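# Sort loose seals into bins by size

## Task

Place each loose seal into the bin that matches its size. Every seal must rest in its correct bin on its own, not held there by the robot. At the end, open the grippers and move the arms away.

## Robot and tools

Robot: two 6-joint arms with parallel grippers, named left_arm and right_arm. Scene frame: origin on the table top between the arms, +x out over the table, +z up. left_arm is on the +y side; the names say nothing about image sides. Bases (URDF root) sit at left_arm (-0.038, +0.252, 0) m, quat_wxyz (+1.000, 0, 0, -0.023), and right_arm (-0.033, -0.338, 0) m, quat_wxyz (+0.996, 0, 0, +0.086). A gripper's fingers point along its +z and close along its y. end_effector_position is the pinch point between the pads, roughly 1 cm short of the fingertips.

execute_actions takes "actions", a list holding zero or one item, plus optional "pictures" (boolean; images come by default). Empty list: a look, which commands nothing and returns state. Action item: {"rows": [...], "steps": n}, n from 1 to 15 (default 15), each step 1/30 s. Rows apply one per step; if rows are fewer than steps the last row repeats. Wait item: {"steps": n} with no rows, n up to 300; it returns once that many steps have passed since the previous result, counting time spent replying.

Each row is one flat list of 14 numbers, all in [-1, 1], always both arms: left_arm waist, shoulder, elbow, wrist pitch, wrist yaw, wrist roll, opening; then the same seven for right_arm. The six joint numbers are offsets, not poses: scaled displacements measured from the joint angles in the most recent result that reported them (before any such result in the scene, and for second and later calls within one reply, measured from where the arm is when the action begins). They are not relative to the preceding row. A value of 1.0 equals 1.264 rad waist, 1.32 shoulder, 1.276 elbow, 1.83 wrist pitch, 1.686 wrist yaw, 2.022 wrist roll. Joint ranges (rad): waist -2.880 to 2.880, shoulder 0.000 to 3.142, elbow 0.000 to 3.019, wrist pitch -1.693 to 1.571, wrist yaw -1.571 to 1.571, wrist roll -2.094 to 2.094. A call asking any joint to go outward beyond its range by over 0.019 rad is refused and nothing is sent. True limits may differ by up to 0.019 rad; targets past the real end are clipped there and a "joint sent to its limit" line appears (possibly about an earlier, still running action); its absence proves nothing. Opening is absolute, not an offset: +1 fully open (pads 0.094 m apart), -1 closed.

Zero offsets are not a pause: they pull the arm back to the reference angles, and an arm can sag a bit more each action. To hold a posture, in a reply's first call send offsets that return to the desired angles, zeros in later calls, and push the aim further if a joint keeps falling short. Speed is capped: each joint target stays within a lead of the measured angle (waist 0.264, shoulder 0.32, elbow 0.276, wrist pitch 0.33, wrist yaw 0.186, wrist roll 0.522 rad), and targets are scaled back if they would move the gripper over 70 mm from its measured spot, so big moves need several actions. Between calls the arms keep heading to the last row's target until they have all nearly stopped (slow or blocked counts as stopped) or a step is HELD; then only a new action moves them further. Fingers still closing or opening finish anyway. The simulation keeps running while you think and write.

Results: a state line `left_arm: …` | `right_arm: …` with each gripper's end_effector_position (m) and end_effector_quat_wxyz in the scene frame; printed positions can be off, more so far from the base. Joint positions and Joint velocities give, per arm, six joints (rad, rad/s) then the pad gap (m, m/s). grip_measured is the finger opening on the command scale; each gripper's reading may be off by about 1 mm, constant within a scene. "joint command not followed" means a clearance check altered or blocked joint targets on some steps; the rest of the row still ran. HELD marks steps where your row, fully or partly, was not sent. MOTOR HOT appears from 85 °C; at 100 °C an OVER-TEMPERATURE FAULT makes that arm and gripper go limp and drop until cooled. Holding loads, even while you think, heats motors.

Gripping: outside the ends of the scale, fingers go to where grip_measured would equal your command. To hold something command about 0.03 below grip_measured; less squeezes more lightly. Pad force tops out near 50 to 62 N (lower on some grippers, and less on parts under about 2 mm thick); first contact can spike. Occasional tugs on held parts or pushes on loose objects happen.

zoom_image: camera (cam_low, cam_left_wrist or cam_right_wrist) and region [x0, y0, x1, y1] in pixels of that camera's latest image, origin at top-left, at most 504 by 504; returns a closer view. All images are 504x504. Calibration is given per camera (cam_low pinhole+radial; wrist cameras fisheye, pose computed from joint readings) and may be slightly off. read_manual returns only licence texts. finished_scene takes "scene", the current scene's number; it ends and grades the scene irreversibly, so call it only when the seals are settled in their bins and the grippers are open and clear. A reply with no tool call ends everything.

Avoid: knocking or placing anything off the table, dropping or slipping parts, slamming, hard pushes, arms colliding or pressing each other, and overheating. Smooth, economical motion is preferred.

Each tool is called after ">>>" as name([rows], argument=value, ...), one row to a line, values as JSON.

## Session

>>> execute_actions(actions=[])

Scene clock: 0.00 s of 6900.00 s.
left_arm: end_effector_position=(+0.4748, +0.4520, +0.2583) grip_measured=+1.000 end_effector_quat_wxyz=(-0.022, -0.350, +0.935, +0.052) | right_arm: end_effector_position=(+0.3039, -0.6638, +0.1941) grip_measured=+1.000 end_effector_quat_wxyz=(+0.158, +0.282, +0.945, +0.051)
Joint positions: left_arm=[ 0.387  1.818  1.875 -1.674 -0.103 -0.377  0.094] | right_arm=[-1.033  1.448  1.221 -1.127 -0.256 -0.252  0.094]
Joint velocities: left_arm=[ 0.015 -0.015 -0.017  0.002 -0.066  0.007  0.   ] | right_arm=[-0.005 -0.005 -0.002 -0.007 -0.022 -0.022  0.   ]
camera_calibration (this result's frames):
cam_left_wrist: T_world_to_cam=[[0.664825, -0.741334, -0.0918208, 0.038895], [-0.559594, -0.575685, 0.596189, 0.372032], [-0.494835, -0.344979, -0.797576, 0.72191], [0, 0, 0, 1]] pos_world=[0.539555, 0.492051, 0.357549]
cam_right_wrist: T_world_to_cam=[[-0.514706, -0.837256, -0.184606, -0.363445], [-0.836996, 0.444033, 0.3198, 0.494262], [-0.185783, 0.319118, -0.929327, 0.574879], [0, 0, 0, 1]] pos_world=[0.333431, -0.707219, 0.309092]

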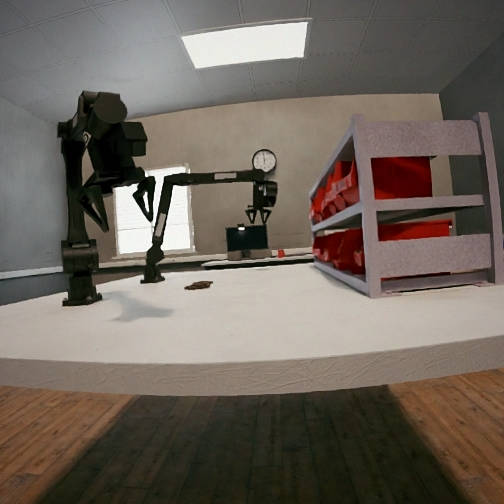

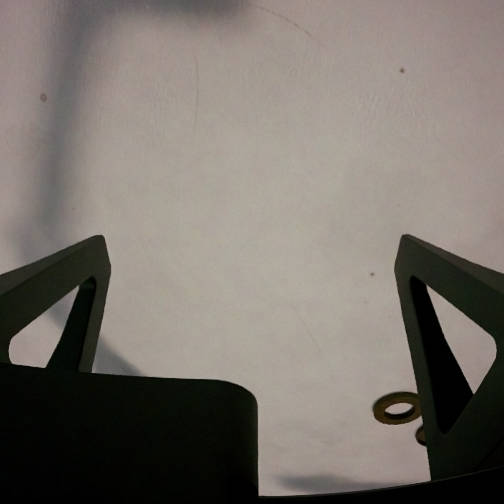

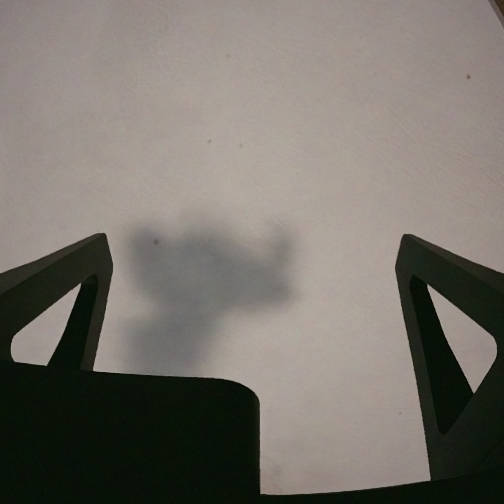

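>>> execute_actions([
  {"rows":[[-0.06,-0.03,-0.04,0.02,0.01,0.02,1,0.05,-0.03,-0.03,0.06,0.01,0.01,1],[-0.12,-0.06,-0.08,0.04,0.01,0.03,1,0.11,-0.05,-0.07,0.12,0.02,0.02,1],[-0.18,-0.09,-0.13,0.06,0.02,0.04,1,0.16,-0.08,-0.1,0.18,0.03,0.03,1],[-0.24,-0.12,-0.17,0.08,0.02,0.05,1,0.22,-0.1,-0.14,0.24,0.04,0.04,1],[-0.3,-0.15,-0.21,0.1,0.02,0.06,1,0.27,-0.13,-0.17,0.3,0.05,0.05,1],[-0.36,-0.18,-0.25,0.12,0.03,0.08,1,0.33,-0.15,-0.2,0.36,0.06,0.05,1],[-0.42,-0.21,-0.29,0.14,0.03,0.09,1,0.38,-0.18,-0.24,0.42,0.07,0.06,1],[-0.48,-0.24,-0.34,0.16,0.03,0.1,1,0.44,-0.2,-0.27,0.48,0.08,0.07,1],[-0.54,-0.27,-0.38,0.18,0.04,0.11,1,0.49,-0.23,-0.31,0.54,0.09,0.08,1],[-0.6,-0.3,-0.42,0.2,0.04,0.12,1,0.55,-0.25,-0.34,0.6,0.1,0.09,1],[-0.66,-0.33,-0.46,0.22,0.05,0.14,1,0.6,-0.27,-0.37,0.66,0.11,0.1,1],[-0.72,-0.36,-0.5,0.24,0.05,0.15,1,0.66,-0.29,-0.41,0.72,0.12,0.1,1],[-0.78,-0.39,-0.55,0.26,0.06,0.16,1,0.71,-0.31,-0.44,0.78,0.13,0.11,1],[-0.83,-0.41,-0.59,0.28,0.06,0.18,1,0.77,-0.33,-0.48,0.84,0.14,0.12,1],[-0.88,-0.43,-0.63,0.29,0.061,0.186,1,0.82,-0.354,-0.51,0.9,0.152,0.125,1]]},
], pictures=false)

>>> execute_actions([
  {"steps":40},
])

>>> zoom_image(camera="cam_right_wrist", region=[0, 50, 260, 310])

>>> zoom_image(camera="cam_right_wrist", region=[220, 50, 504, 320])

Scene clock: 27.00 s of 6900.00 s.
left_arm: end_effector_position=(+0.4044, +0.1879, +0.2166) grip_measured=+1.000 end_effector_quat_wxyz=(+0.064, -0.029, +0.997, -0.002) | right_arm: end_effector_position=(+0.4329, -0.4191, +0.2204) grip_measured=+1.000 end_effector_quat_wxyz=(+0.473, +0.024, +0.879, -0.054)
Joint positions: left_arm=[-0.103  1.435  1.292 -1.3   -0.018 -0.207  0.094] | right_arm=[-0.357  1.108  0.72  -0.191 -0.037 -0.111  0.094]
Joint velocities: left_arm=[-1.519 -1.216 -1.473  0.955  0.051  0.52   0.   ] | right_arm=[ 1.88  -1.001 -1.253  2.029  0.432  0.403  0.   ]
Steps of this call (steps 1 to 90: nothing new was sent; then 23.50 s passed at rest; steps 91 to 105: all 15 steps of this action). Readings (joint positions):
91: left_arm=[0.384 1.814 1.867 -1.666 -0.099 -0.374] | right_arm=[-1.030 1.445 1.214 -1.107 -0.247 -0.250]
92: left_arm=[0.376 1.802 1.844 -1.648 -0.097 -0.368] | right_arm=[-1.018 1.436 1.194 -1.052 -0.231 -0.244]
94: left_arm=[0.342 1.772 1.784 -1.618 -0.091 -0.359] | right_arm=[-0.964 1.405 1.134 -0.913 -0.203 -0.229]
98: left_arm=[0.216 1.685 1.637 -1.528 -0.072 -0.323] | right_arm=[-0.775 1.327 1.008 -0.657 -0.152 -0.197]
105: the state above

Scene clock: 28.33 s of 6900.00 s.
left_arm: end_effector_position=(+0.2454, -0.0309, +0.2025) grip_measured=+1.000 end_effector_quat_wxyz=(+0.107, +0.371, +0.921, -0.045) | right_arm: end_effector_position=(+0.4201, -0.2509, +0.3520) grip_measured=+1.000 end_effector_quat_wxyz=(+0.735, -0.068, +0.671, +0.068)
Joint positions: left_arm=[-0.736  1.254  1.07  -1.155  0.001 -0.017  0.094] | right_arm=[ 0.018  0.977  0.566  0.501 -0.002 -0.009  0.094]
Joint velocities: left_arm=[-0.005  0.005 -0.007  0.012 -0.007  0.007  0.   ] | right_arm=[-0.015 -0.005 -0.002 -0.017 -0.037  0.081  0.   ]
Steps of this call (steps 1 to 40: the robot went on to your last target). Readings (joint positions):
1: left_arm=[-0.156 1.395 1.242 -1.271 -0.014 -0.188] | right_arm=[-0.292 1.075 0.678 -0.122 -0.024 -0.098]
2: left_arm=[-0.212 1.358 1.198 -1.248 -0.010 -0.169] | right_arm=[-0.227 1.047 0.643 -0.056 -0.017 -0.087]
4: left_arm=[-0.331 1.301 1.134 -1.215 -0.007 -0.135] | right_arm=[-0.099 1.010 0.593 0.102 -0.009 -0.065]
8: left_arm=[-0.590 1.255 1.085 -1.177 -0.004 -0.083] | right_arm=[0.030 0.989 0.566 0.437 -0.008 -0.035]
40: the state above
camera_calibration (this result's frames):
cam_left_wrist: T_world_to_cam=[[-0.68514, -0.727842, 0.0287771, 0.13554], [-0.660786, 0.637671, 0.395901, 0.101756], [-0.306504, 0.252232, -0.917842, 0.393934], [0, 0, 0, 1]] pos_world=[0.280845, -0.0655979, 0.317384]
cam_right_wrist: T_world_to_cam=[[0.189944, -0.981711, 0.0128308, -0.330511], [-0.485078, -0.1052, -0.86812, 0.490234], [0.853593, 0.15867, -0.496189, -0.0178965], [0, 0, 0, 1]] pos_world=[0.315857, -0.270054, 0.420942]

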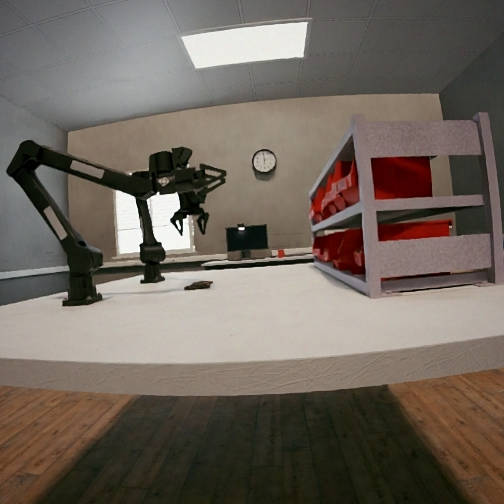

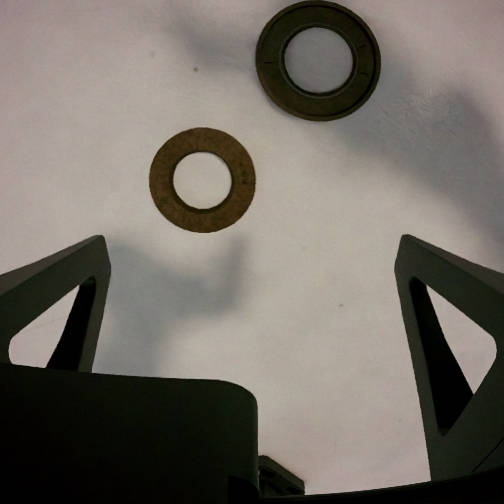

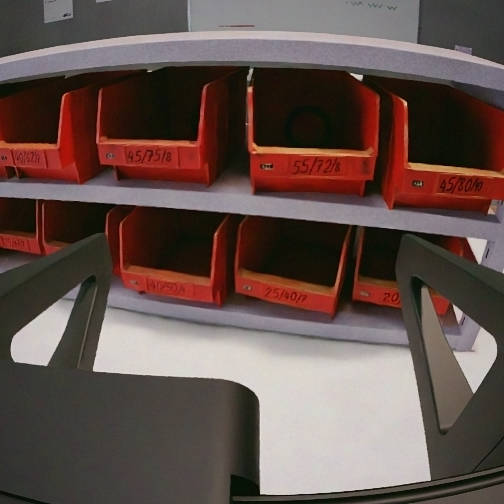

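Region (0, 50, 260, 310) of cam_right_wrist's 504x504 image, scaled by 1.938, with more detail than that image has.

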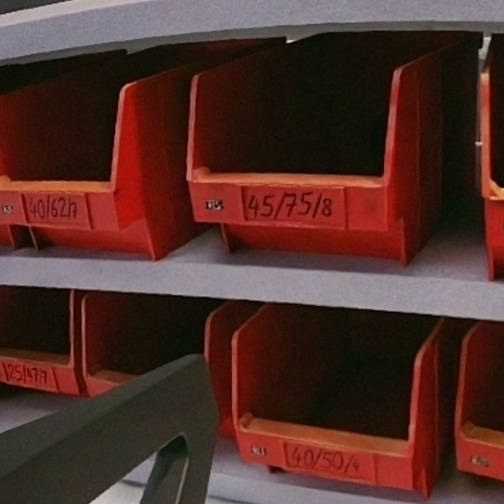

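Region (220, 50, 504, 320) of cam_right_wrist's 504x504 image, scaled by 1.775, with more detail than that image has; it fills the top 479 rows of this view, and the rest is white.

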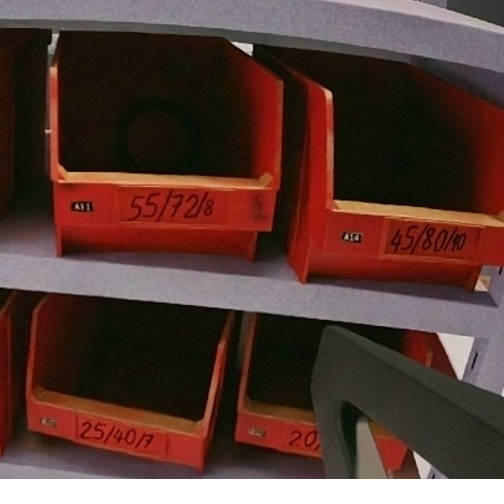

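>>> execute_actions([
  {"rows":[[0,0.01,-0.015,0.03,0,0,0.6,-0.05,0,0,-0.03,0,0,0.6],[0,0.02,-0.03,0.06,0,0,0.3,-0.1,0,0,-0.06,0,0,0.3],[-0.01,0.03,-0.045,0.1,0,0.015,0,-0.15,0,0,-0.09,0,0.015,0],[-0.01,0.04,-0.06,0.14,0,0.015,-0.2,-0.2,0,0,-0.12,0,0.015,-0.2],[-0.02,0.05,-0.075,0.18,0,0.015,-0.2,-0.25,0,0,-0.15,0,0.015,-0.2],[-0.025,0.065,-0.09,0.22,0,0.015,-0.2,-0.3,0,0,-0.18,0,0.015,-0.2],[-0.025,0.08,-0.105,0.26,0,0.015,-0.2,-0.34,0,0,-0.21,0,0.015,-0.2],[-0.025,0.095,-0.12,0.3,0,0.015,-0.2,-0.38,0,0,-0.24,0,0.015,-0.2],[-0.025,0.11,-0.135,0.34,0,0.015,-0.2,-0.41,0,0,-0.27,0,0.015,-0.2],[-0.025,0.125,-0.15,0.38,0,0.015,-0.2,-0.43,0,0,-0.3,0,0.015,-0.2],[-0.025,0.14,-0.165,0.42,0,0.015,-0.2,-0.45,0,0,-0.33,0,0.015,-0.2],[-0.025,0.155,-0.18,0.45,0,0.015,-0.2,-0.45,0,0,-0.36,0,0.015,-0.2],[-0.025,0.17,-0.195,0.47,0,0.015,-0.2,-0.45,0,0,-0.38,0,0.015,-0.2],[-0.025,0.185,-0.21,0.49,0,0.015,-0.2,-0.45,0,0,-0.4,0,0.015,-0.2],[-0.025,0.196,-0.222,0.49,0,0.015,-0.2,-0.45,0,0,-0.41,0,0.015,-0.2]]},
], pictures=false)

>>> execute_actions([
  {"steps":20},
])

Scene clock: 61.23 s of 6900.00 s.
left_arm: end_effector_position=(+0.3051, -0.1030, +0.0752) grip_measured=-0.197 end_effector_quat_wxyz=(+0.267, +0.371, +0.882, -0.114) | right_arm: end_effector_position=(+0.3539, -0.5035, +0.1937) grip_measured=-0.198 end_effector_quat_wxyz=(+0.463, +0.181, +0.863, -0.093)
Joint positions: left_arm=[-0.754  1.48   0.82  -0.321  0.001 -0.004  0.038] | right_arm=[-0.574  0.975  0.566 -0.178  0.003  0.011  0.038]
Joint velocities: left_arm=[-0.015  0.571 -0.496  0.847 -0.066  0.051  0.001] | right_arm=[-0.005  0.005 -0.002 -1.033  0.037  0.007 -0.001]
Steps of this call (steps 1 to 15: the robot went on to your last target; steps 16 to 90: nothing new was sent; then 29.40 s passed at rest; steps 91 to 105: all 15 steps of this action). Readings (joint positions):
91: left_arm=[-0.736 1.254 1.067 -1.147 0.001 -0.017] | right_arm=[0.014 0.977 0.566 0.493 -0.003 -0.009]
92: left_arm=[-0.736 1.254 1.060 -1.122 0.001 -0.017] | right_arm=[-0.000 0.976 0.566 0.470 -0.006 -0.009]
94: left_arm=[-0.736 1.259 1.032 -1.027 0.001 -0.013] | right_arm=[-0.074 0.975 0.566 0.392 -0.008 -0.004]
98: left_arm=[-0.745 1.314 0.957 -0.755 0.001 -0.007] | right_arm=[-0.306 0.975 0.566 0.213 -0.006 0.001]
105: the state above

Scene clock: 61.90 s of 6900.00 s.
left_arm: end_effector_position=(+0.2934, -0.0910, +0.0411) grip_measured=-0.197 end_effector_quat_wxyz=(+0.248, +0.374, +0.887, -0.106) | right_arm: end_effector_position=(+0.3468, -0.4964, +0.1803) grip_measured=-0.198 end_effector_quat_wxyz=(+0.436, +0.180, +0.878, -0.085)
Joint positions: left_arm=[-0.754  1.52   0.768 -0.274  0.001 -0.003  0.038] | right_arm=[-0.566  0.975  0.564 -0.239  0.001  0.011  0.038]
Joint velocities: left_arm=[-0.005 -0.015 -0.007 -0.007  0.007 -0.022  0.   ] | right_arm=[ 0.005 -0.005  0.007 -0.007 -0.081 -0.007 -0.   ]
Steps of this call (steps 1 to 20: the robot went on to your last target). Readings (joint positions):
1: left_arm=[-0.754 1.498 0.804 -0.301 0.001 -0.004] | right_arm=[-0.572 0.975 0.565 -0.205 0.002 0.011]
2: left_arm=[-0.754 1.511 0.791 -0.292 0.001 -0.004] | right_arm=[-0.570 0.975 0.564 -0.222 0.001 0.011]
4: left_arm=[-0.754 1.525 0.773 -0.288 0.001 -0.003] | right_arm=[-0.567 0.975 0.564 -0.236 0.001 0.011]
8: left_arm=[-0.754 1.524 0.768 -0.278 0.001 -0.003] | right_arm=[-0.566 0.975 0.564 -0.239 0.001 0.011]
20: the state above
camera_calibration (this result's frames):
cam_left_wrist: T_world_to_cam=[[-0.714109, -0.699455, 0.0284702, 0.140468], [-0.694753, 0.713121, 0.0936828, 0.264983], [-0.0858296, 0.04712, -0.995195, 0.195408], [0, 0, 0, 1]] pos_world=[0.301179, -0.0999218, 0.165646]
cam_right_wrist: T_world_to_cam=[[-0.388315, -0.92151, -0.00548398, -0.321718], [-0.876859, 0.371317, -0.305355, 0.550755], [0.283424, -0.113765, -0.952223, 0.143115], [0, 0, 0, 1]] pos_world=[0.317445, -0.48469, 0.302689]

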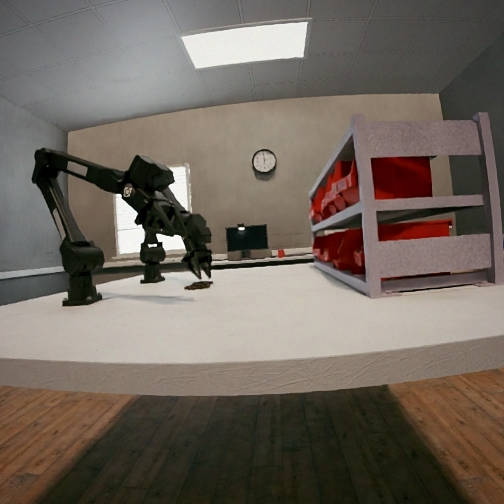

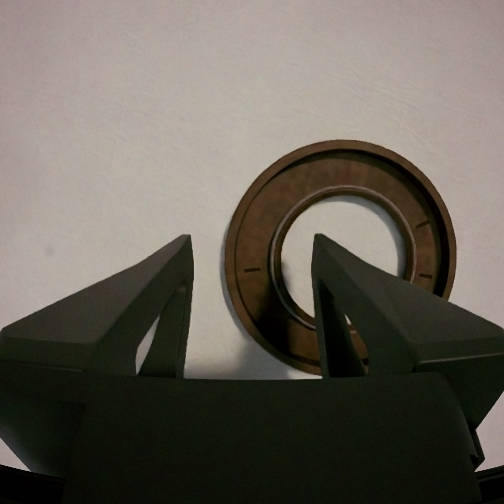

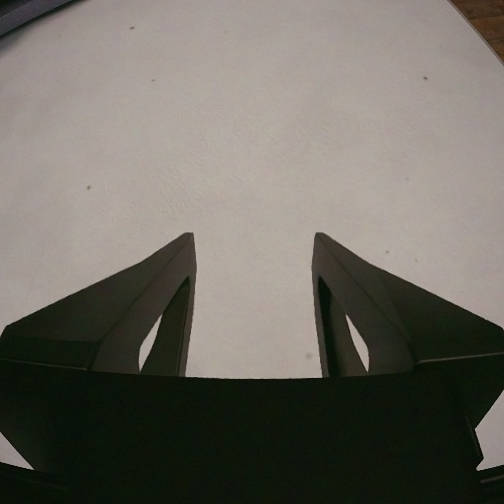

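>>> execute_actions([
  {"rows":[[0,0.008,0.01,0.01,0,0,-0.2,0,0,0,0,0,0,-0.2],[0,0.013,0.01,0.014,0,0,-0.2,0,0,0,0,0,0,-0.2],[0,0.018,0.01,0.014,0,0,-0.2,0,0,0,0,0,0,-0.2],[0,0.023,0.01,0.014,0,0,-0.2,0,0,0,0,0,0,-0.2],[0,0.028,0.01,0.014,0,0,-0.2,0,0,0,0,0,0,-0.2],[0,0.033,0.01,0.014,0,0,-0.2,0,0,0,0,0,0,-0.2],[0,0.038,0.01,0.014,0,0,-0.2,0,0,0,0,0,0,-0.2],[0,0.043,0.01,0.014,0,0,-0.2,0,0,0,0,0,0,-0.2],[0,0.047,0.01,0.014,0,0,-0.2,0,0,0,0,0,0,-0.2],[0,0.051,0.01,0.014,0,0,-0.2,0,0,0,0,0,0,-0.2],[0,0.054,0.01,0.014,0,0,-0.2,0,0,0,0,0,0,-0.2],[0,0.057,0.01,0.014,0,0,-0.2,0,0,0,0,0,0,-0.2]]},
], pictures=false)

>>> execute_actions([
  {"steps":10},
])

Scene clock: 74.43 s of 6900.00 s.
left_arm: end_effector_position=(+0.2912, -0.0888, +0.0151) grip_measured=-0.197 end_effector_quat_wxyz=(+0.227, +0.376, +0.893, -0.097) | right_arm: end_effector_position=(+0.3468, -0.4964, +0.1803) grip_measured=-0.198 end_effector_quat_wxyz=(+0.436, +0.180, +0.878, -0.085)
Joint positions: left_arm=[-0.754  1.581  0.768 -0.259  0.001 -0.003  0.038] | right_arm=[-0.566  0.975  0.564 -0.239  0.001  0.011  0.038]
Joint velocities: left_arm=[ 0.005 -0.015  0.002  0.032 -0.051 -0.051 -0.   ] | right_arm=[-0.005  0.005  0.007  0.017 -0.007 -0.051 -0.   ]
Steps of this call (steps 1 to 15: the robot went on to your last target; steps 16 to 90: nothing new was sent; then 9.03 s passed at rest; steps 91 to 105: all 15 steps of this action). Readings (joint positions):
91: left_arm=[-0.754 1.520 0.768 -0.274 0.001 -0.003] | right_arm=[-0.566 0.975 0.564 -0.239 0.001 0.011]
92: left_arm=[-0.754 1.520 0.768 -0.271 0.001 -0.003] | right_arm=[-0.566 0.975 0.564 -0.239 0.001 0.011]
94: left_arm=[-0.754 1.523 0.768 -0.266 0.001 -0.003] | right_arm=[-0.566 0.975 0.564 -0.239 0.001 0.011]
98: left_arm=[-0.754 1.543 0.768 -0.262 0.001 -0.003] | right_arm=[-0.566 0.975 0.564 -0.239 0.001 0.011]
105: the state above

Scene clock: 74.77 s of 6900.00 s.
left_arm: end_effector_position=(+0.2914, -0.0890, +0.0152) grip_measured=-0.197 end_effector_quat_wxyz=(+0.228, +0.376, +0.893, -0.097) | right_arm: end_effector_position=(+0.3468, -0.4964, +0.1803) grip_measured=-0.198 end_effector_quat_wxyz=(+0.436, +0.180, +0.878, -0.085)
Joint positions: left_arm=[-0.754  1.581  0.768 -0.258  0.001 -0.003  0.038] | right_arm=[-0.566  0.975  0.564 -0.239  0.001  0.011  0.038]
Joint velocities: left_arm=[ 0.005 -0.005  0.002  0.007 -0.022 -0.051  0.   ] | right_arm=[ 0.005  0.015 -0.017 -0.012  0.022 -0.066  0.   ]
Steps of this call (steps 1 to 10: the robot went on to your last target). Readings (joint positions):
1: left_arm=[-0.754 1.581 0.768 -0.258 0.001 -0.003] | right_arm=[-0.566 0.975 0.564 -0.239 0.001 0.011]
2: left_arm=[-0.754 1.581 0.768 -0.258 0.001 -0.003] | right_arm=[-0.566 0.975 0.564 -0.239 0.001 0.011]
4: left_arm=[-0.754 1.581 0.768 -0.258 0.001 -0.003] | right_arm=[-0.566 0.975 0.564 -0.239 0.001 0.011]
8: left_arm=[-0.754 1.581 0.768 -0.258 0.001 -0.003] | right_arm=[-0.566 0.975 0.564 -0.239 0.001 0.011]
10: the state above
camera_calibration (this result's frames):
cam_left_wrist: T_world_to_cam=[[-0.713342, -0.700234, 0.0285491, 0.140858], [-0.690953, 0.709529, 0.13839, 0.262517], [-0.117162, 0.078993, -0.989966, 0.181298], [0, 0, 0, 1]] pos_world=[0.303108, -0.101951, 0.139128]
cam_right_wrist: T_world_to_cam=[[-0.388315, -0.92151, -0.00548398, -0.321718], [-0.876859, 0.371317, -0.305355, 0.550755], [0.283424, -0.113765, -0.952223, 0.143115], [0, 0, 0, 1]] pos_world=[0.317445, -0.48469, 0.302689]

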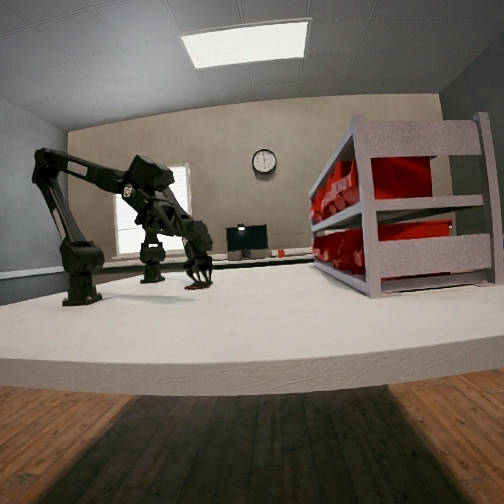

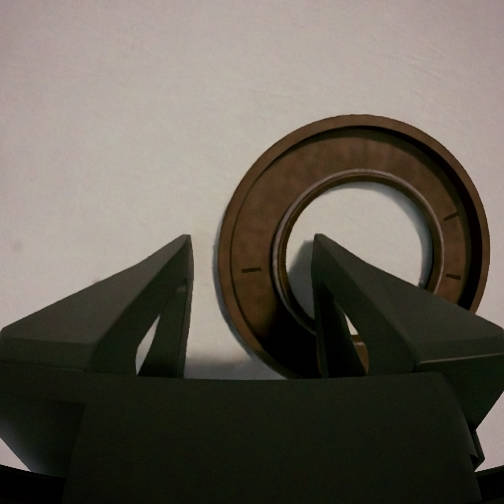

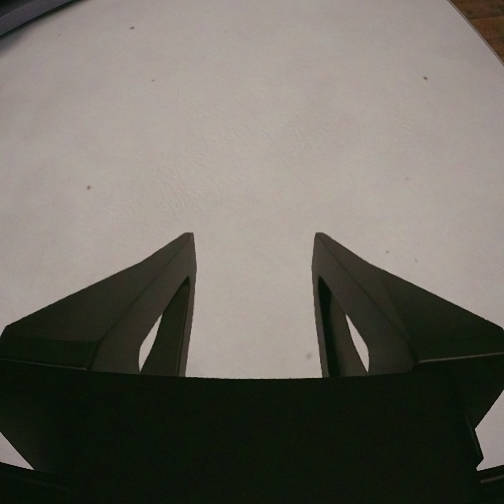

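Good. Close and lift.

>>> execute_actions([
  {"rows":[[0,0.012,0.01,0,0,0,-0.3,0,0,0,0,0,0,-0.2],[0,0.012,0.01,0,0,0,-0.35,0,0,0,0,0,0,-0.2],[0,0.012,0.01,0,0,0,-0.4,0,0,0,0,0,0,-0.2],[0,0.012,0.01,0,0,0,-0.44,0,0,0,0,0,0,-0.2],[0,0.012,0.01,0,0,0,-0.48,0,0,0,0,0,0,-0.2],[0,0.012,0.01,0,0,0,-0.51,0,0,0,0,0,0,-0.2],[0,0.012,0.01,0,0,0,-0.54,0,0,0,0,0,0,-0.2],[0,0.012,0.01,0,0,0,-0.57,0,0,0,0,0,0,-0.2],[0,0.012,0.01,0,0,0,-0.59,0,0,0,0,0,0,-0.2],[0,0.012,0.01,0,0,0,-0.61,0,0,0,0,0,0,-0.2]]},
], pictures=false)

>>> execute_actions([
  {"rows":[[0,-0.01,0.01,0,0,0,-0.61,0,0,0,0,0,0,-0.2],[0,-0.02,0.01,0,0,0,-0.61,0,0,0,0,0,0,-0.2],[0,-0.03,0.02,0,0,0,-0.61,0,0,0,0,0,0,-0.2],[0,-0.04,0.03,0,0,0,-0.61,0,0,0,0,0,0,-0.2],[0,-0.05,0.04,0,0,0,-0.61,0,0,0,0,0,0,-0.2],[0,-0.06,0.05,0,0,0,-0.61,0,0,0,0,0,0,-0.2],[0,-0.07,0.06,0,0,0,-0.61,0,0,0,0,0,0,-0.2],[0,-0.08,0.07,0,0,0,-0.61,0,0,0,0,0,0,-0.2],[0,-0.09,0.08,0,0,0,-0.61,0,0,0,0,0,0,-0.2],[0,-0.1,0.09,0,0,0,-0.61,0,0,0,0,0,0,-0.2],[0,-0.11,0.1,0,0,0,-0.61,0,0,0,0,0,0,-0.2],[0,-0.12,0.11,0,0,0,-0.61,0,0,0,0,0,0,-0.2]]},
], pictures=false)

Scene clock: 96.80 s of 6900.00 s.
left_arm: end_effector_position=(+0.2914, -0.0891, +0.0152) grip_measured=-0.586 end_effector_quat_wxyz=(+0.228, +0.376, +0.893, -0.098) | right_arm: end_effector_position=(+0.3468, -0.4964, +0.1803) grip_measured=-0.198 end_effector_quat_wxyz=(+0.436, +0.180, +0.878, -0.085)
Joint positions: left_arm=[-0.754  1.581  0.768 -0.258  0.001 -0.003  0.019] | right_arm=[-0.566  0.975  0.564 -0.239  0.001  0.011  0.038]
Joint velocities: left_arm=[-0.005 -0.015  0.007  0.002 -0.007 -0.051  0.   ] | right_arm=[ 0.005 -0.015 -0.017 -0.017  0.022 -0.11  -0.   ]
Steps of this call (steps 1 to 15: the robot went on to your last target; steps 16 to 90: nothing new was sent; then 18.53 s passed at rest; steps 91 to 105: all 15 steps of this action). Readings (joint positions):
91: left_arm=[-0.754 1.581 0.768 -0.258 0.001 -0.003] | right_arm=[-0.566 0.975 0.564 -0.239 0.001 0.011]
92: left_arm=[-0.754 1.581 0.768 -0.258 0.001 -0.003] | right_arm=[-0.566 0.975 0.564 -0.239 0.001 0.011]
94: left_arm=[-0.754 1.581 0.768 -0.258 0.001 -0.003] | right_arm=[-0.566 0.975 0.564 -0.239 0.001 0.011]
98: left_arm=[-0.754 1.581 0.768 -0.258 0.001 -0.003] | right_arm=[-0.566 0.975 0.564 -0.239 0.001 0.011]
105: the state above

Scene clock: 97.30 s of 6900.00 s.
left_arm: end_effector_position=(+0.3284, -0.1272, +0.1332) grip_measured=-0.586 end_effector_quat_wxyz=(+0.339, +0.361, +0.857, -0.145) | right_arm: end_effector_position=(+0.3468, -0.4964, +0.1803) grip_measured=-0.198 end_effector_quat_wxyz=(+0.436, +0.180, +0.878, -0.085)
Joint positions: left_arm=[-0.754  1.428  0.869 -0.258  0.001 -0.003  0.019] | right_arm=[-0.566  0.975  0.564 -0.239  0.001  0.011  0.038]
Joint velocities: left_arm=[-0.005 -0.327  0.354  0.002 -0.037 -0.051  0.   ] | right_arm=[ 0.015 -0.024  0.002 -0.002 -0.037 -0.051  0.   ]
Steps of this call (steps 1 to 15: all 15 steps of this action). Readings (joint positions):
1: left_arm=[-0.754 1.581 0.768 -0.258 0.001 -0.003] | right_arm=[-0.566 0.975 0.564 -0.239 0.001 0.011]
2: left_arm=[-0.754 1.579 0.768 -0.258 0.001 -0.003] | right_arm=[-0.566 0.975 0.564 -0.239 0.001 0.011]
4: left_arm=[-0.754 1.569 0.768 -0.258 0.001 -0.003] | right_arm=[-0.566 0.975 0.564 -0.239 0.001 0.011]
8: left_arm=[-0.754 1.523 0.778 -0.258 0.001 -0.003] | right_arm=[-0.566 0.975 0.564 -0.239 0.001 0.011]
15: the state above

>>> execute_actions([
  {"rows":[[0.04,0,0.05,0,0,0,-0.615,0.02,0,0,0,0,0,-0.2],[0.08,0,0.08,0,0,0,-0.615,0.04,0,0,0,0,0,-0.2],[0.13,0.01,0.11,0,0,0,-0.615,0.06,0.01,0.01,0,0,0,-0.2],[0.18,0.02,0.14,0,0,0,-0.615,0.09,0.02,0.02,0,0,0,-0.2],[0.23,0.03,0.18,0,0,0,-0.615,0.12,0.03,0.03,0,0,0,-0.2],[0.28,0.04,0.21,0,0,0,-0.615,0.15,0.04,0.04,0,0,0,-0.2],[0.33,0.055,0.25,0,0,0,-0.615,0.18,0.05,0.05,0,0,0,-0.2],[0.38,0.07,0.28,0.005,0,0,-0.615,0.21,0.06,0.06,0,0,0,-0.2],[0.43,0.085,0.32,0.005,0,0,-0.615,0.24,0.07,0.07,0,0,0,-0.2],[0.48,0.1,0.35,0.005,0,0,-0.615,0.27,0.08,0.08,0,0,0,-0.2],[0.53,0.115,0.39,0.01,0,0,-0.615,0.3,0.09,0.09,0,0,0,-0.2],[0.58,0.13,0.42,0.01,0,0,-0.615,0.33,0.1,0.1,0,0,0,-0.2],[0.63,0.145,0.46,0.01,0,0,-0.615,0.36,0.11,0.11,0,0,0,-0.2],[0.68,0.16,0.5,0.016,0,0,-0.615,0.39,0.12,0.12,0,0,0,-0.2],[0.72,0.172,0.526,0.016,0,0,-0.615,0.42,0.13,0.13,0,0,0,-0.2]]},
], pictures=false)

>>> execute_actions([
  {"steps":35},
])

Scene clock: 114.60 s of 6900.00 s.
left_arm: end_effector_position=(+0.5266, +0.0050, +0.2080) grip_measured=-0.586 end_effector_quat_wxyz=(+0.427, +0.183, +0.881, -0.092) | right_arm: end_effector_position=(+0.4136, -0.3106, +0.1719) grip_measured=-0.198 end_effector_quat_wxyz=(+0.421, -0.023, +0.907, +0.015)
Joint positions: left_arm=[-0.363  1.525  1.117 -0.258  0.005 -0.003  0.019] | right_arm=[-0.109  1.119  0.657 -0.239  0.002  0.011  0.038]
Joint velocities: left_arm=[ 0.894  0.415  0.667 -0.002  0.081 -0.022  0.001] | right_arm=[ 1.07   0.357  0.413 -0.007 -0.022  0.022 -0.   ]
Steps of this call (steps 1 to 30: the robot went on to your last target; steps 31 to 90: nothing new was sent; then 13.80 s passed at rest; steps 91 to 105: all 15 steps of this action). Readings (joint positions):
91: left_arm=[-0.752 1.413 0.887 -0.258 0.002 -0.003] | right_arm=[-0.565 0.975 0.564 -0.239 0.001 0.011]
92: left_arm=[-0.744 1.414 0.890 -0.258 0.004 -0.003] | right_arm=[-0.562 0.975 0.564 -0.239 0.001 0.011]
94: left_arm=[-0.706 1.420 0.904 -0.258 0.005 -0.003] | right_arm=[-0.535 0.976 0.564 -0.239 0.002 0.011]
98: left_arm=[-0.585 1.443 0.962 -0.258 0.005 -0.003] | right_arm=[-0.393 1.008 0.571 -0.239 0.002 0.011]
105: the state above

Scene clock: 115.77 s of 6900.00 s.
left_arm: end_effector_position=(+0.6809, +0.3402, +0.3577) grip_measured=-0.586 end_effector_quat_wxyz=(+0.559, -0.052, +0.827, +0.034) | right_arm: end_effector_position=(+0.4209, -0.2707, +0.1785) grip_measured=-0.198 end_effector_quat_wxyz=(+0.424, -0.062, +0.903, +0.034)
Joint positions: left_arm=[ 0.169  1.646  1.505 -0.241 -0.    -0.003  0.019] | right_arm=[-0.024  1.143  0.688 -0.239 -0.001  0.011  0.038]
Joint velocities: left_arm=[-0.005  0.005 -0.007 -0.002 -0.081  0.037  0.   ] | right_arm=[-0.015 -0.005 -0.012 -0.002  0.007  0.037 -0.   ]
Steps of this call (steps 1 to 35: the robot went on to your last target). Readings (joint positions):
1: left_arm=[-0.332 1.540 1.140 -0.258 0.005 -0.003] | right_arm=[-0.076 1.130 0.670 -0.239 0.001 0.011]
2: left_arm=[-0.302 1.554 1.162 -0.258 0.005 -0.003] | right_arm=[-0.050 1.138 0.680 -0.239 -0.000 0.011]
4: left_arm=[-0.241 1.578 1.200 -0.258 0.005 -0.003] | right_arm=[-0.025 1.143 0.688 -0.239 -0.001 0.011]
8: left_arm=[-0.124 1.609 1.265 -0.258 0.005 -0.003] | right_arm=[-0.024 1.143 0.688 -0.239 -0.001 0.011]
35: the state above
camera_calibration (this result's frames):
cam_left_wrist: T_world_to_cam=[[0.110481, -0.993554, 0.025369, 0.249442], [-0.845676, -0.107385, -0.522781, 0.799477], [0.522135, 0.0363032, -0.85209, 0.0619817], [0, 0, 0, 1]] pos_world=[0.616177, 0.331437, 0.464437]
cam_right_wrist: T_world_to_cam=[[0.143335, -0.989655, -0.00623416, -0.32703], [-0.95459, -0.136589, -0.264767, 0.419354], [0.261176, 0.0439014, -0.964292, 0.200308], [0, 0, 0, 1]] pos_world=[0.39487, -0.275162, 0.302148]

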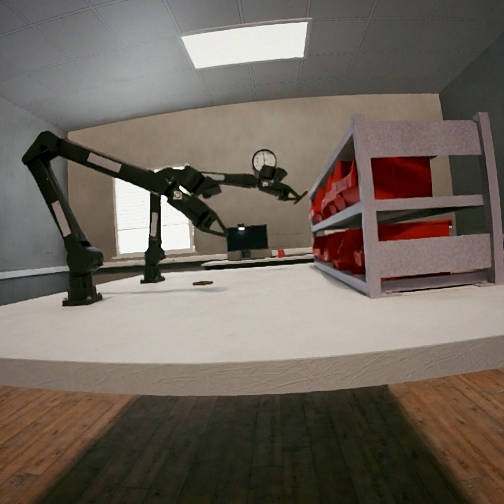

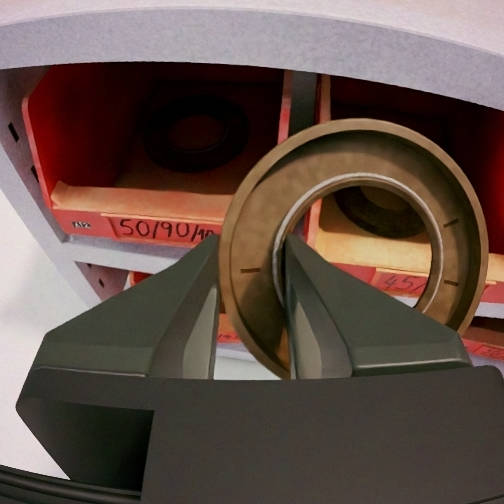

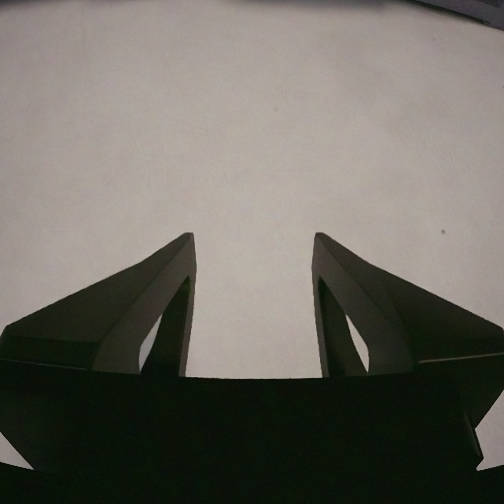

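>>> execute_actions([
  {"rows":[[0.02,0.005,0.02,0,0,0,-0.615,0.04,0.01,0.02,0,0,0,-0.2],[0.04,0.01,0.025,0,0,0,-0.615,0.08,0.02,0.03,0,0,0,-0.2],[0.055,0.015,0.03,0,0,0,-0.615,0.13,0.03,0.04,0,0,0,-0.2],[0.065,0.02,0.035,0,0,0,-0.615,0.18,0.045,0.05,0,0,0,-0.2],[0.074,0.025,0.04,0,0,0,-0.615,0.23,0.06,0.06,0,0,0,-0.2],[0.074,0.03,0.05,-0.002,0,0,-0.615,0.28,0.08,0.07,0,0,0,-0.2],[0.074,0.038,0.062,-0.004,0,0,-0.615,0.33,0.1,0.08,0,0,0,-0.2],[0.074,0.046,0.074,-0.005,0,0,-0.615,0.38,0.12,0.09,-0.005,0,0,-0.2],[0.074,0.054,0.086,-0.006,0,0,-0.615,0.43,0.14,0.1,-0.005,0,0,-0.2],[0.074,0.062,0.098,-0.008,0,0,-0.615,0.48,0.16,0.1,-0.005,0,0,-0.2],[0.074,0.07,0.11,-0.009,0,0,-0.615,0.52,0.185,0.1,-0.01,0,0,-0.2],[0.074,0.078,0.122,-0.01,0,0,-0.615,0.55,0.21,0.1,-0.01,0,0,-0.2],[0.074,0.086,0.134,-0.012,0,0,-0.615,0.58,0.235,0.1,-0.012,0,0,-0.2],[0.074,0.094,0.146,-0.013,0,0,-0.615,0.6,0.255,0.1,-0.012,0,0,-0.2],[0.074,0.102,0.158,-0.014,0,0,-0.615,0.62,0.27,0.1,-0.012,0,0,-0.2]]},
], pictures=false)

>>> execute_actions([
  {"steps":25},
])

Scene clock: 140.10 s of 6900.00 s.
left_arm: end_effector_position=(+0.7061, +0.4217, +0.3499) grip_measured=-0.586 end_effector_quat_wxyz=(+0.556, -0.095, +0.823, +0.062) | right_arm: end_effector_position=(+0.3115, +0.0077, +0.1088) grip_measured=-0.198 end_effector_quat_wxyz=(+0.323, -0.355, +0.867, +0.136)
Joint positions: left_arm=[ 0.271  1.751  1.623 -0.255 -0.002 -0.003  0.019] | right_arm=[ 0.616  1.376  0.759 -0.239  0.002  0.011  0.038]
Joint velocities: left_arm=[-0.034  0.337  0.413 -0.066 -0.037  0.051 -0.   ] | right_arm=[ 1.411  0.923  0.183  0.017 -0.007 -0.051 -0.   ]
Steps of this call (steps 1 to 15: the robot went on to your last target; steps 16 to 90: nothing new was sent; then 20.83 s passed at rest; steps 91 to 105: all 15 steps of this action). Readings (joint positions):
91: left_arm=[0.170 1.646 1.505 -0.241 -0.000 -0.003] | right_arm=[-0.022 1.143 0.688 -0.239 -0.001 0.011]
92: left_arm=[0.172 1.646 1.505 -0.241 -0.000 -0.003] | right_arm=[-0.012 1.143 0.688 -0.239 0.001 0.011]
94: left_arm=[0.184 1.647 1.505 -0.241 0.000 -0.003] | right_arm=[0.045 1.151 0.691 -0.239 0.004 0.011]
98: left_arm=[0.235 1.665 1.519 -0.242 0.000 -0.003] | right_arm=[0.247 1.202 0.710 -0.239 0.004 0.011]
105: the state above

Scene clock: 140.93 s of 6900.00 s.
left_arm: end_effector_position=(+0.7145, +0.4230, +0.3472) grip_measured=-0.586 end_effector_quat_wxyz=(+0.555, -0.094, +0.824, +0.062) | right_arm: end_effector_position=(+0.2520, +0.0564, +0.0515) grip_measured=-0.198 end_effector_quat_wxyz=(+0.254, -0.432, +0.855, +0.133)
Joint positions: left_arm=[ 0.271  1.775  1.649 -0.26  -0.002 -0.003  0.019] | right_arm=[ 0.773  1.513  0.78  -0.255 -0.003  0.011  0.038]
Joint velocities: left_arm=[-0.005 -0.015 -0.012 -0.002  0.037  0.007  0.   ] | right_arm=[ 0.015 -0.015 -0.007 -0.017  0.007 -0.066 -0.001]
Steps of this call (steps 1 to 25: the robot went on to your last target). Readings (joint positions):
1: left_arm=[0.271 1.761 1.635 -0.256 -0.002 -0.003] | right_arm=[0.665 1.409 0.767 -0.240 0.002 0.011]
2: left_arm=[0.271 1.768 1.644 -0.256 -0.002 -0.003] | right_arm=[0.709 1.443 0.774 -0.242 -0.000 0.011]
4: left_arm=[0.271 1.774 1.648 -0.257 -0.002 -0.003] | right_arm=[0.771 1.496 0.779 -0.245 -0.004 0.011]
8: left_arm=[0.271 1.775 1.649 -0.260 -0.002 -0.003] | right_arm=[0.785 1.522 0.779 -0.255 -0.004 0.011]
25: the state above
camera_calibration (this result's frames):
cam_left_wrist: T_world_to_cam=[[0.211318, -0.977098, 0.0249845, 0.249424], [-0.832305, -0.193288, -0.519527, 0.856925], [0.512458, 0.0889906, -0.854089, 0.0178108], [0, 0, 0, 1]] pos_world=[0.651388, 0.40776, 0.454176]
cam_right_wrist: T_world_to_cam=[[0.807754, -0.589483, -0.00664046, -0.169905], [-0.589121, -0.80757, 0.0276829, 0.199912], [-0.0216812, -0.0184489, -0.999595, 0.184205], [0, 0, 0, 1]] pos_world=[0.259008, 0.0646855, 0.177468]

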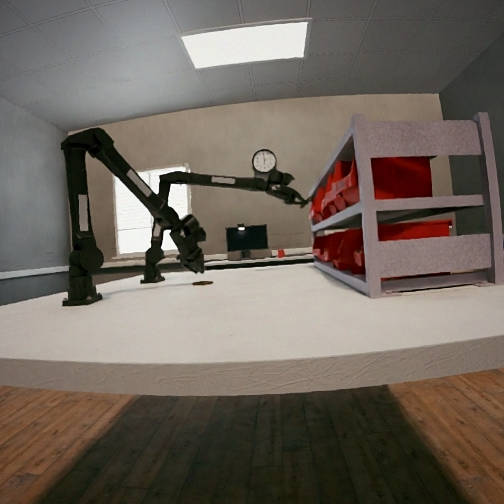

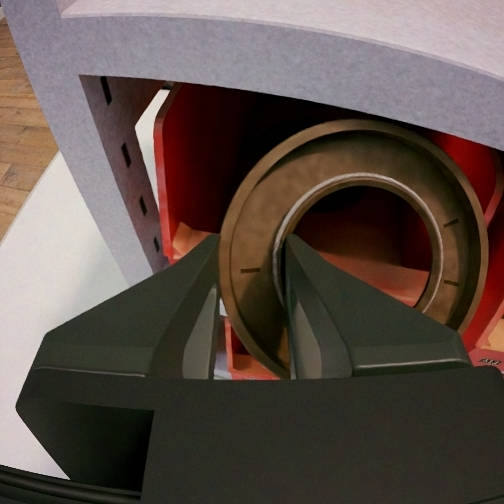

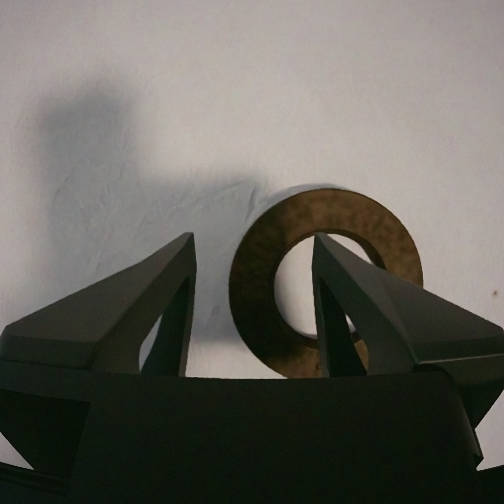

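>>> execute_actions([
  {"rows":[[-0.015,0.005,0.04,0,0,0,-0.615,0,0.008,0.01,0,0,0,-0.2],[-0.026,0.011,0.05,0,0,0,-0.615,0,0.013,0.01,0,0,0,-0.2],[-0.026,0.018,0.06,-0.002,0,0,-0.615,0,0.018,0.01,0,0,0,-0.2],[-0.026,0.025,0.07,-0.004,0,0,-0.615,0,0.023,0.01,0,0,0,-0.2],[-0.026,0.032,0.08,-0.006,0,0,-0.615,0,0.028,0.01,0,0,0,-0.2],[-0.026,0.039,0.09,-0.008,0,0,-0.615,0,0.033,0.01,0,0,0,-0.2],[-0.026,0.046,0.1,-0.01,0,0,-0.615,0,0.038,0.01,0,0,0,-0.2],[-0.026,0.053,0.11,-0.012,0,0,-0.615,0,0.043,0.01,0,0,0,-0.2],[-0.026,0.06,0.12,-0.014,0,0,-0.615,0,0.048,0.01,0,0,0,-0.2],[-0.026,0.067,0.13,-0.016,0,0,-0.615,0,0.053,0.01,0,0,0,-0.2],[-0.026,0.074,0.14,-0.018,0,0,-0.615,0,0.058,0.01,0,0,0,-0.2],[-0.026,0.081,0.15,-0.02,0,0,-0.615,0,0.062,0.01,0,0,0,-0.2],[-0.026,0.088,0.16,-0.022,0,0,-0.615,0,0.066,0.01,0,0,0,-0.2],[-0.026,0.094,0.17,-0.023,0,0,-0.615,0,0.069,0.01,0,0,0,-0.2],[-0.026,0.1,0.178,-0.024,0,0,-0.615,0,0.072,0.01,0,0,0,-0.2]]},
], pictures=false)

>>> execute_actions([
  {"steps":15},
])

Scene clock: 157.23 s of 6900.00 s.
left_arm: end_effector_position=(+0.7553, +0.4146, +0.3571) grip_measured=-0.587 end_effector_quat_wxyz=(+0.565, -0.085, +0.819, +0.056) | right_arm: end_effector_position=(+0.2479, +0.0507, +0.0177) grip_measured=-0.198 end_effector_quat_wxyz=(+0.223, -0.436, +0.864, +0.117)
Joint positions: left_arm=[ 0.25   1.872  1.801 -0.292  0.    -0.003  0.019] | right_arm=[ 0.773  1.586  0.78  -0.255 -0.003  0.011  0.038]
Joint velocities: left_arm=[ 0.005  0.22   0.359 -0.051 -0.081  0.007 -0.001] | right_arm=[-0.005  0.142  0.022 -0.017 -0.051  0.007  0.001]
Steps of this call (steps 1 to 15: the robot went on to your last target; steps 16 to 90: nothing new was sent; then 12.80 s passed at rest; steps 91 to 105: all 15 steps of this action). Readings (joint positions):
91: left_arm=[0.271 1.775 1.649 -0.260 -0.002 -0.003] | right_arm=[0.773 1.513 0.780 -0.255 -0.003 0.011]
92: left_arm=[0.270 1.775 1.649 -0.260 -0.002 -0.003] | right_arm=[0.773 1.513 0.780 -0.255 -0.003 0.011]
94: left_arm=[0.266 1.779 1.657 -0.261 -0.002 -0.003] | right_arm=[0.773 1.514 0.780 -0.255 -0.003 0.011]
98: left_arm=[0.256 1.808 1.706 -0.272 -0.002 -0.003] | right_arm=[0.773 1.531 0.780 -0.255 -0.003 0.011]
105: the state above

Scene clock: 157.73 s of 6900.00 s.
left_arm: end_effector_position=(+0.7612, +0.4161, +0.3532) grip_measured=-0.587 end_effector_quat_wxyz=(+0.563, -0.085, +0.820, +0.057) | right_arm: end_effector_position=(+0.2474, +0.0499, +0.0136) grip_measured=-0.198 end_effector_quat_wxyz=(+0.219, -0.436, +0.865, +0.115)
Joint positions: left_arm=[ 0.25   1.891  1.82  -0.296 -0.002 -0.003  0.019] | right_arm=[ 0.773  1.595  0.78  -0.255 -0.003  0.011  0.038]
Joint velocities: left_arm=[-0.005 -0.015 -0.002  0.007 -0.051 -0.095  0.   ] | right_arm=[ 0.005 -0.005  0.012 -0.012 -0.007 -0.081  0.001]
Steps of this call (steps 1 to 15: the robot went on to your last target). Readings (joint positions):
1: left_arm=[0.250 1.879 1.810 -0.293 0.000 -0.003] | right_arm=[0.773 1.591 0.780 -0.255 -0.003 0.011]
2: left_arm=[0.250 1.884 1.817 -0.293 -0.000 -0.003] | right_arm=[0.773 1.595 0.780 -0.255 -0.003 0.011]
4: left_arm=[0.250 1.888 1.820 -0.294 -0.001 -0.003] | right_arm=[0.773 1.595 0.780 -0.255 -0.003 0.011]
8: left_arm=[0.250 1.891 1.820 -0.296 -0.002 -0.003] | right_arm=[0.773 1.595 0.780 -0.255 -0.003 0.011]
15: the state above
camera_calibration (this result's frames):
cam_left_wrist: T_world_to_cam=[[0.190317, -0.98141, 0.0247775, 0.25049], [-0.826519, -0.173798, -0.535406, 0.890683], [0.529759, 0.0814178, -0.844231, -0.0139314], [0, 0, 0, 1]] pos_world=[0.695874, 0.401767, 0.458909]
cam_right_wrist: T_world_to_cam=[[0.807444, -0.589911, -0.00624032, -0.170102], [-0.585824, -0.803009, 0.109483, 0.190813], [-0.0695962, -0.0847456, -0.993969, 0.161144], [0, 0, 0, 1]] pos_world=[0.260345, 0.0665355, 0.13822]

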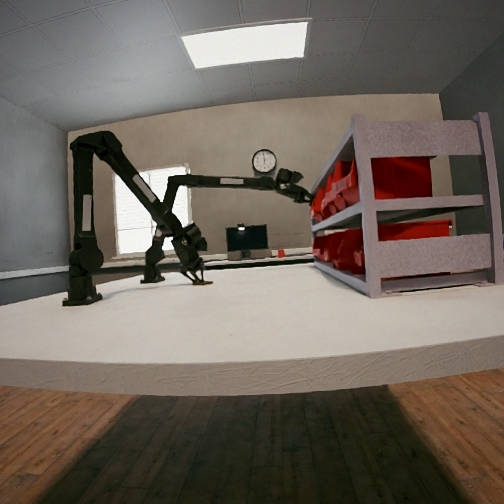

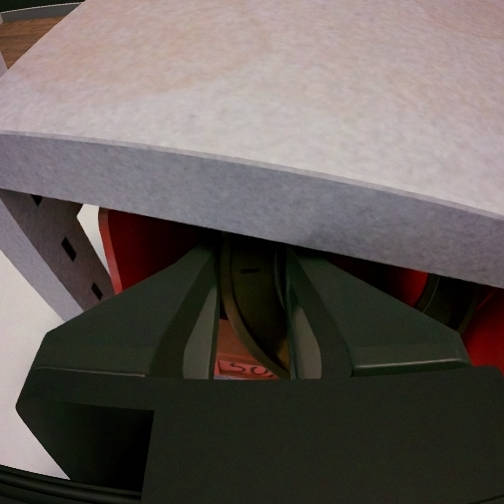

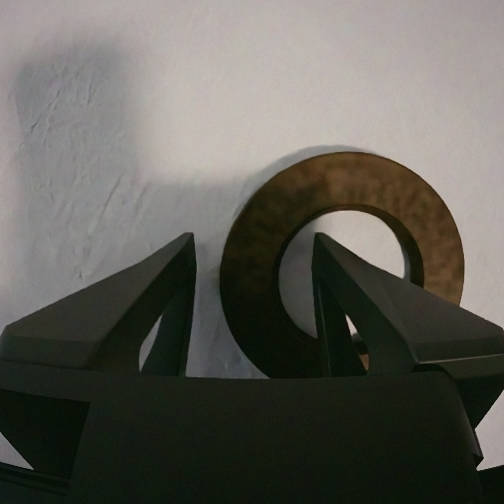

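>>> execute_actions([
  {"rows":[[0,0.01,0.04,0,0,0,-0.615,0,0.01,0.01,0,0,0,-0.3],[0,0.016,0.046,-0.002,0,0,-0.615,0,0.01,0.01,0,0,0,-0.35],[0,0.022,0.053,-0.004,0,0,-0.615,0,0.01,0.01,0,0,0,-0.4],[0,0.028,0.06,-0.006,0,0,-0.615,0,0.01,0.01,0,0,0,-0.44],[0,0.034,0.069,-0.008,0,0,-0.615,0,0.01,0.01,0,0,0,-0.48],[0,0.04,0.078,-0.01,0,0,-0.615,0,0.01,0.01,0,0,0,-0.51],[0,0.046,0.087,-0.012,0,0,-0.615,0,0.01,0.01,0,0,0,-0.54],[0,0.052,0.096,-0.014,0,0,-0.615,0,0.01,0.01,0,0,0,-0.57],[0,0.058,0.106,-0.016,0,0,-0.615,0,0.01,0.01,0,0,0,-0.59],[0,0.064,0.116,-0.018,0,0,-0.615,0,0.01,0.01,0,0,0,-0.61],[0,0.07,0.126,-0.02,0,0,-0.615,0,0.01,0.01,0,0,0,-0.63],[0,0.076,0.136,-0.022,0,0,-0.615,0,0.01,0.01,0,0,0,-0.65],[0,0.082,0.146,-0.024,0,0,-0.615,0,0.01,0.01,0,0,0,-0.65],[0,0.088,0.156,-0.026,0,0,-0.615,0,0.01,0.01,0,0,0,-0.65],[0,0.094,0.165,-0.028,0,0,-0.615,0,0.01,0.01,0,0,0,-0.65]]},
], pictures=false)

>>> execute_actions([
  {"steps":15},
])

Scene clock: 174.47 s of 6900.00 s.
left_arm: end_effector_position=(+0.7907, +0.4222, +0.3238) grip_measured=-0.588 end_effector_quat_wxyz=(+0.545, -0.087, +0.832, +0.055) | right_arm: end_effector_position=(+0.2474, +0.0499, +0.0136) grip_measured=-0.630 end_effector_quat_wxyz=(+0.219, -0.436, +0.865, +0.115)
Joint positions: left_arm=[ 0.25   1.995  1.929 -0.345 -0.002 -0.003  0.019] | right_arm=[ 0.773  1.595  0.78  -0.255 -0.003  0.011  0.017]
Joint velocities: left_arm=[-0.015  0.347  0.413 -0.022  0.037  0.037 -0.   ] | right_arm=[-0.015 -0.005 -0.012  0.012 -0.022 -0.007  0.   ]
Steps of this call (steps 1 to 15: the robot went on to your last target; steps 16 to 90: nothing new was sent; then 13.23 s passed at rest; steps 91 to 105: all 15 steps of this action). Readings (joint positions):
91: left_arm=[0.250 1.891 1.820 -0.296 -0.002 -0.003] | right_arm=[0.773 1.595 0.780 -0.255 -0.003 0.011]
92: left_arm=[0.250 1.891 1.820 -0.296 -0.002 -0.003] | right_arm=[0.773 1.595 0.780 -0.255 -0.003 0.011]
94: left_arm=[0.250 1.894 1.826 -0.297 -0.002 -0.003] | right_arm=[0.773 1.595 0.780 -0.255 -0.003 0.011]
98: left_arm=[0.250 1.920 1.856 -0.316 -0.002 -0.003] | right_arm=[0.773 1.595 0.780 -0.255 -0.003 0.011]
105: the state above

Scene clock: 174.97 s of 6900.00 s.
left_arm: end_effector_position=(+0.7951, +0.4227, +0.3221) grip_measured=-0.590 end_effector_quat_wxyz=(+0.544, -0.085, +0.833, +0.055) | right_arm: end_effector_position=(+0.2474, +0.0499, +0.0136) grip_measured=-0.630 end_effector_quat_wxyz=(+0.219, -0.436, +0.865, +0.115)
Joint positions: left_arm=[ 0.25   2.009  1.947 -0.351  0.001 -0.002  0.019] | right_arm=[ 0.773  1.595  0.78  -0.255 -0.003  0.011  0.017]
Joint velocities: left_arm=[-0.005 -0.005  0.002 -0.007 -0.037  0.022  0.   ] | right_arm=[ 0.005 -0.005 -0.007 -0.022  0.022 -0.007  0.   ]
Steps of this call (steps 1 to 15: the robot went on to your last target). Readings (joint positions):
1: left_arm=[0.250 2.004 1.939 -0.347 -0.000 -0.002] | right_arm=[0.773 1.595 0.780 -0.255 -0.003 0.011]
2: left_arm=[0.250 2.008 1.945 -0.348 0.000 -0.002] | right_arm=[0.773 1.595 0.780 -0.255 -0.003 0.011]
4: left_arm=[0.250 2.009 1.947 -0.351 0.001 -0.002] | right_arm=[0.773 1.595 0.780 -0.255 -0.003 0.011]
8: left_arm=[0.250 2.009 1.947 -0.351 0.001 -0.002] | right_arm=[0.773 1.595 0.780 -0.255 -0.003 0.011]
15: the state above
camera_calibration (this result's frames):
cam_left_wrist: T_world_to_cam=[[0.188792, -0.981704, 0.0247936, 0.252588], [-0.850365, -0.176058, -0.495866, 0.910387], [0.491158, 0.0725321, -0.868045, -0.0165046], [0, 0, 0, 1]] pos_world=[0.734581, 0.409444, 0.43084]
cam_right_wrist: T_world_to_cam=[[0.807338, -0.59006, -0.00590561, -0.170138], [-0.586001, -0.80288, 0.109481, 0.19085], [-0.0693421, -0.0849278, -0.993971, 0.16109], [0, 0, 0, 1]] pos_world=[0.260368, 0.0665193, 0.13822]

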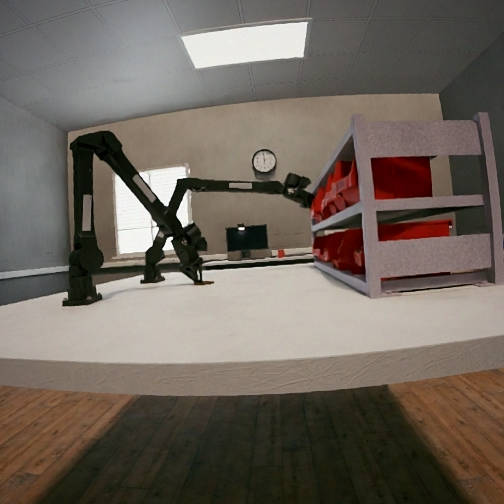

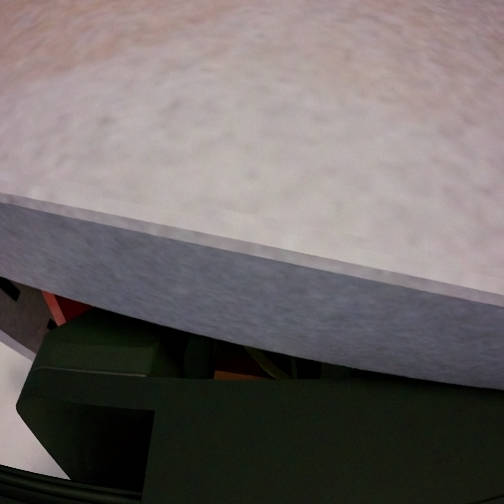

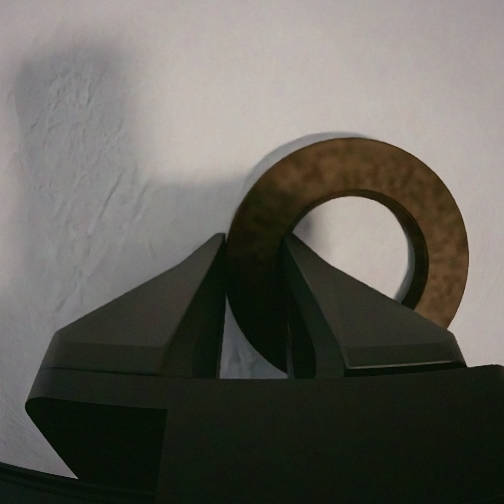

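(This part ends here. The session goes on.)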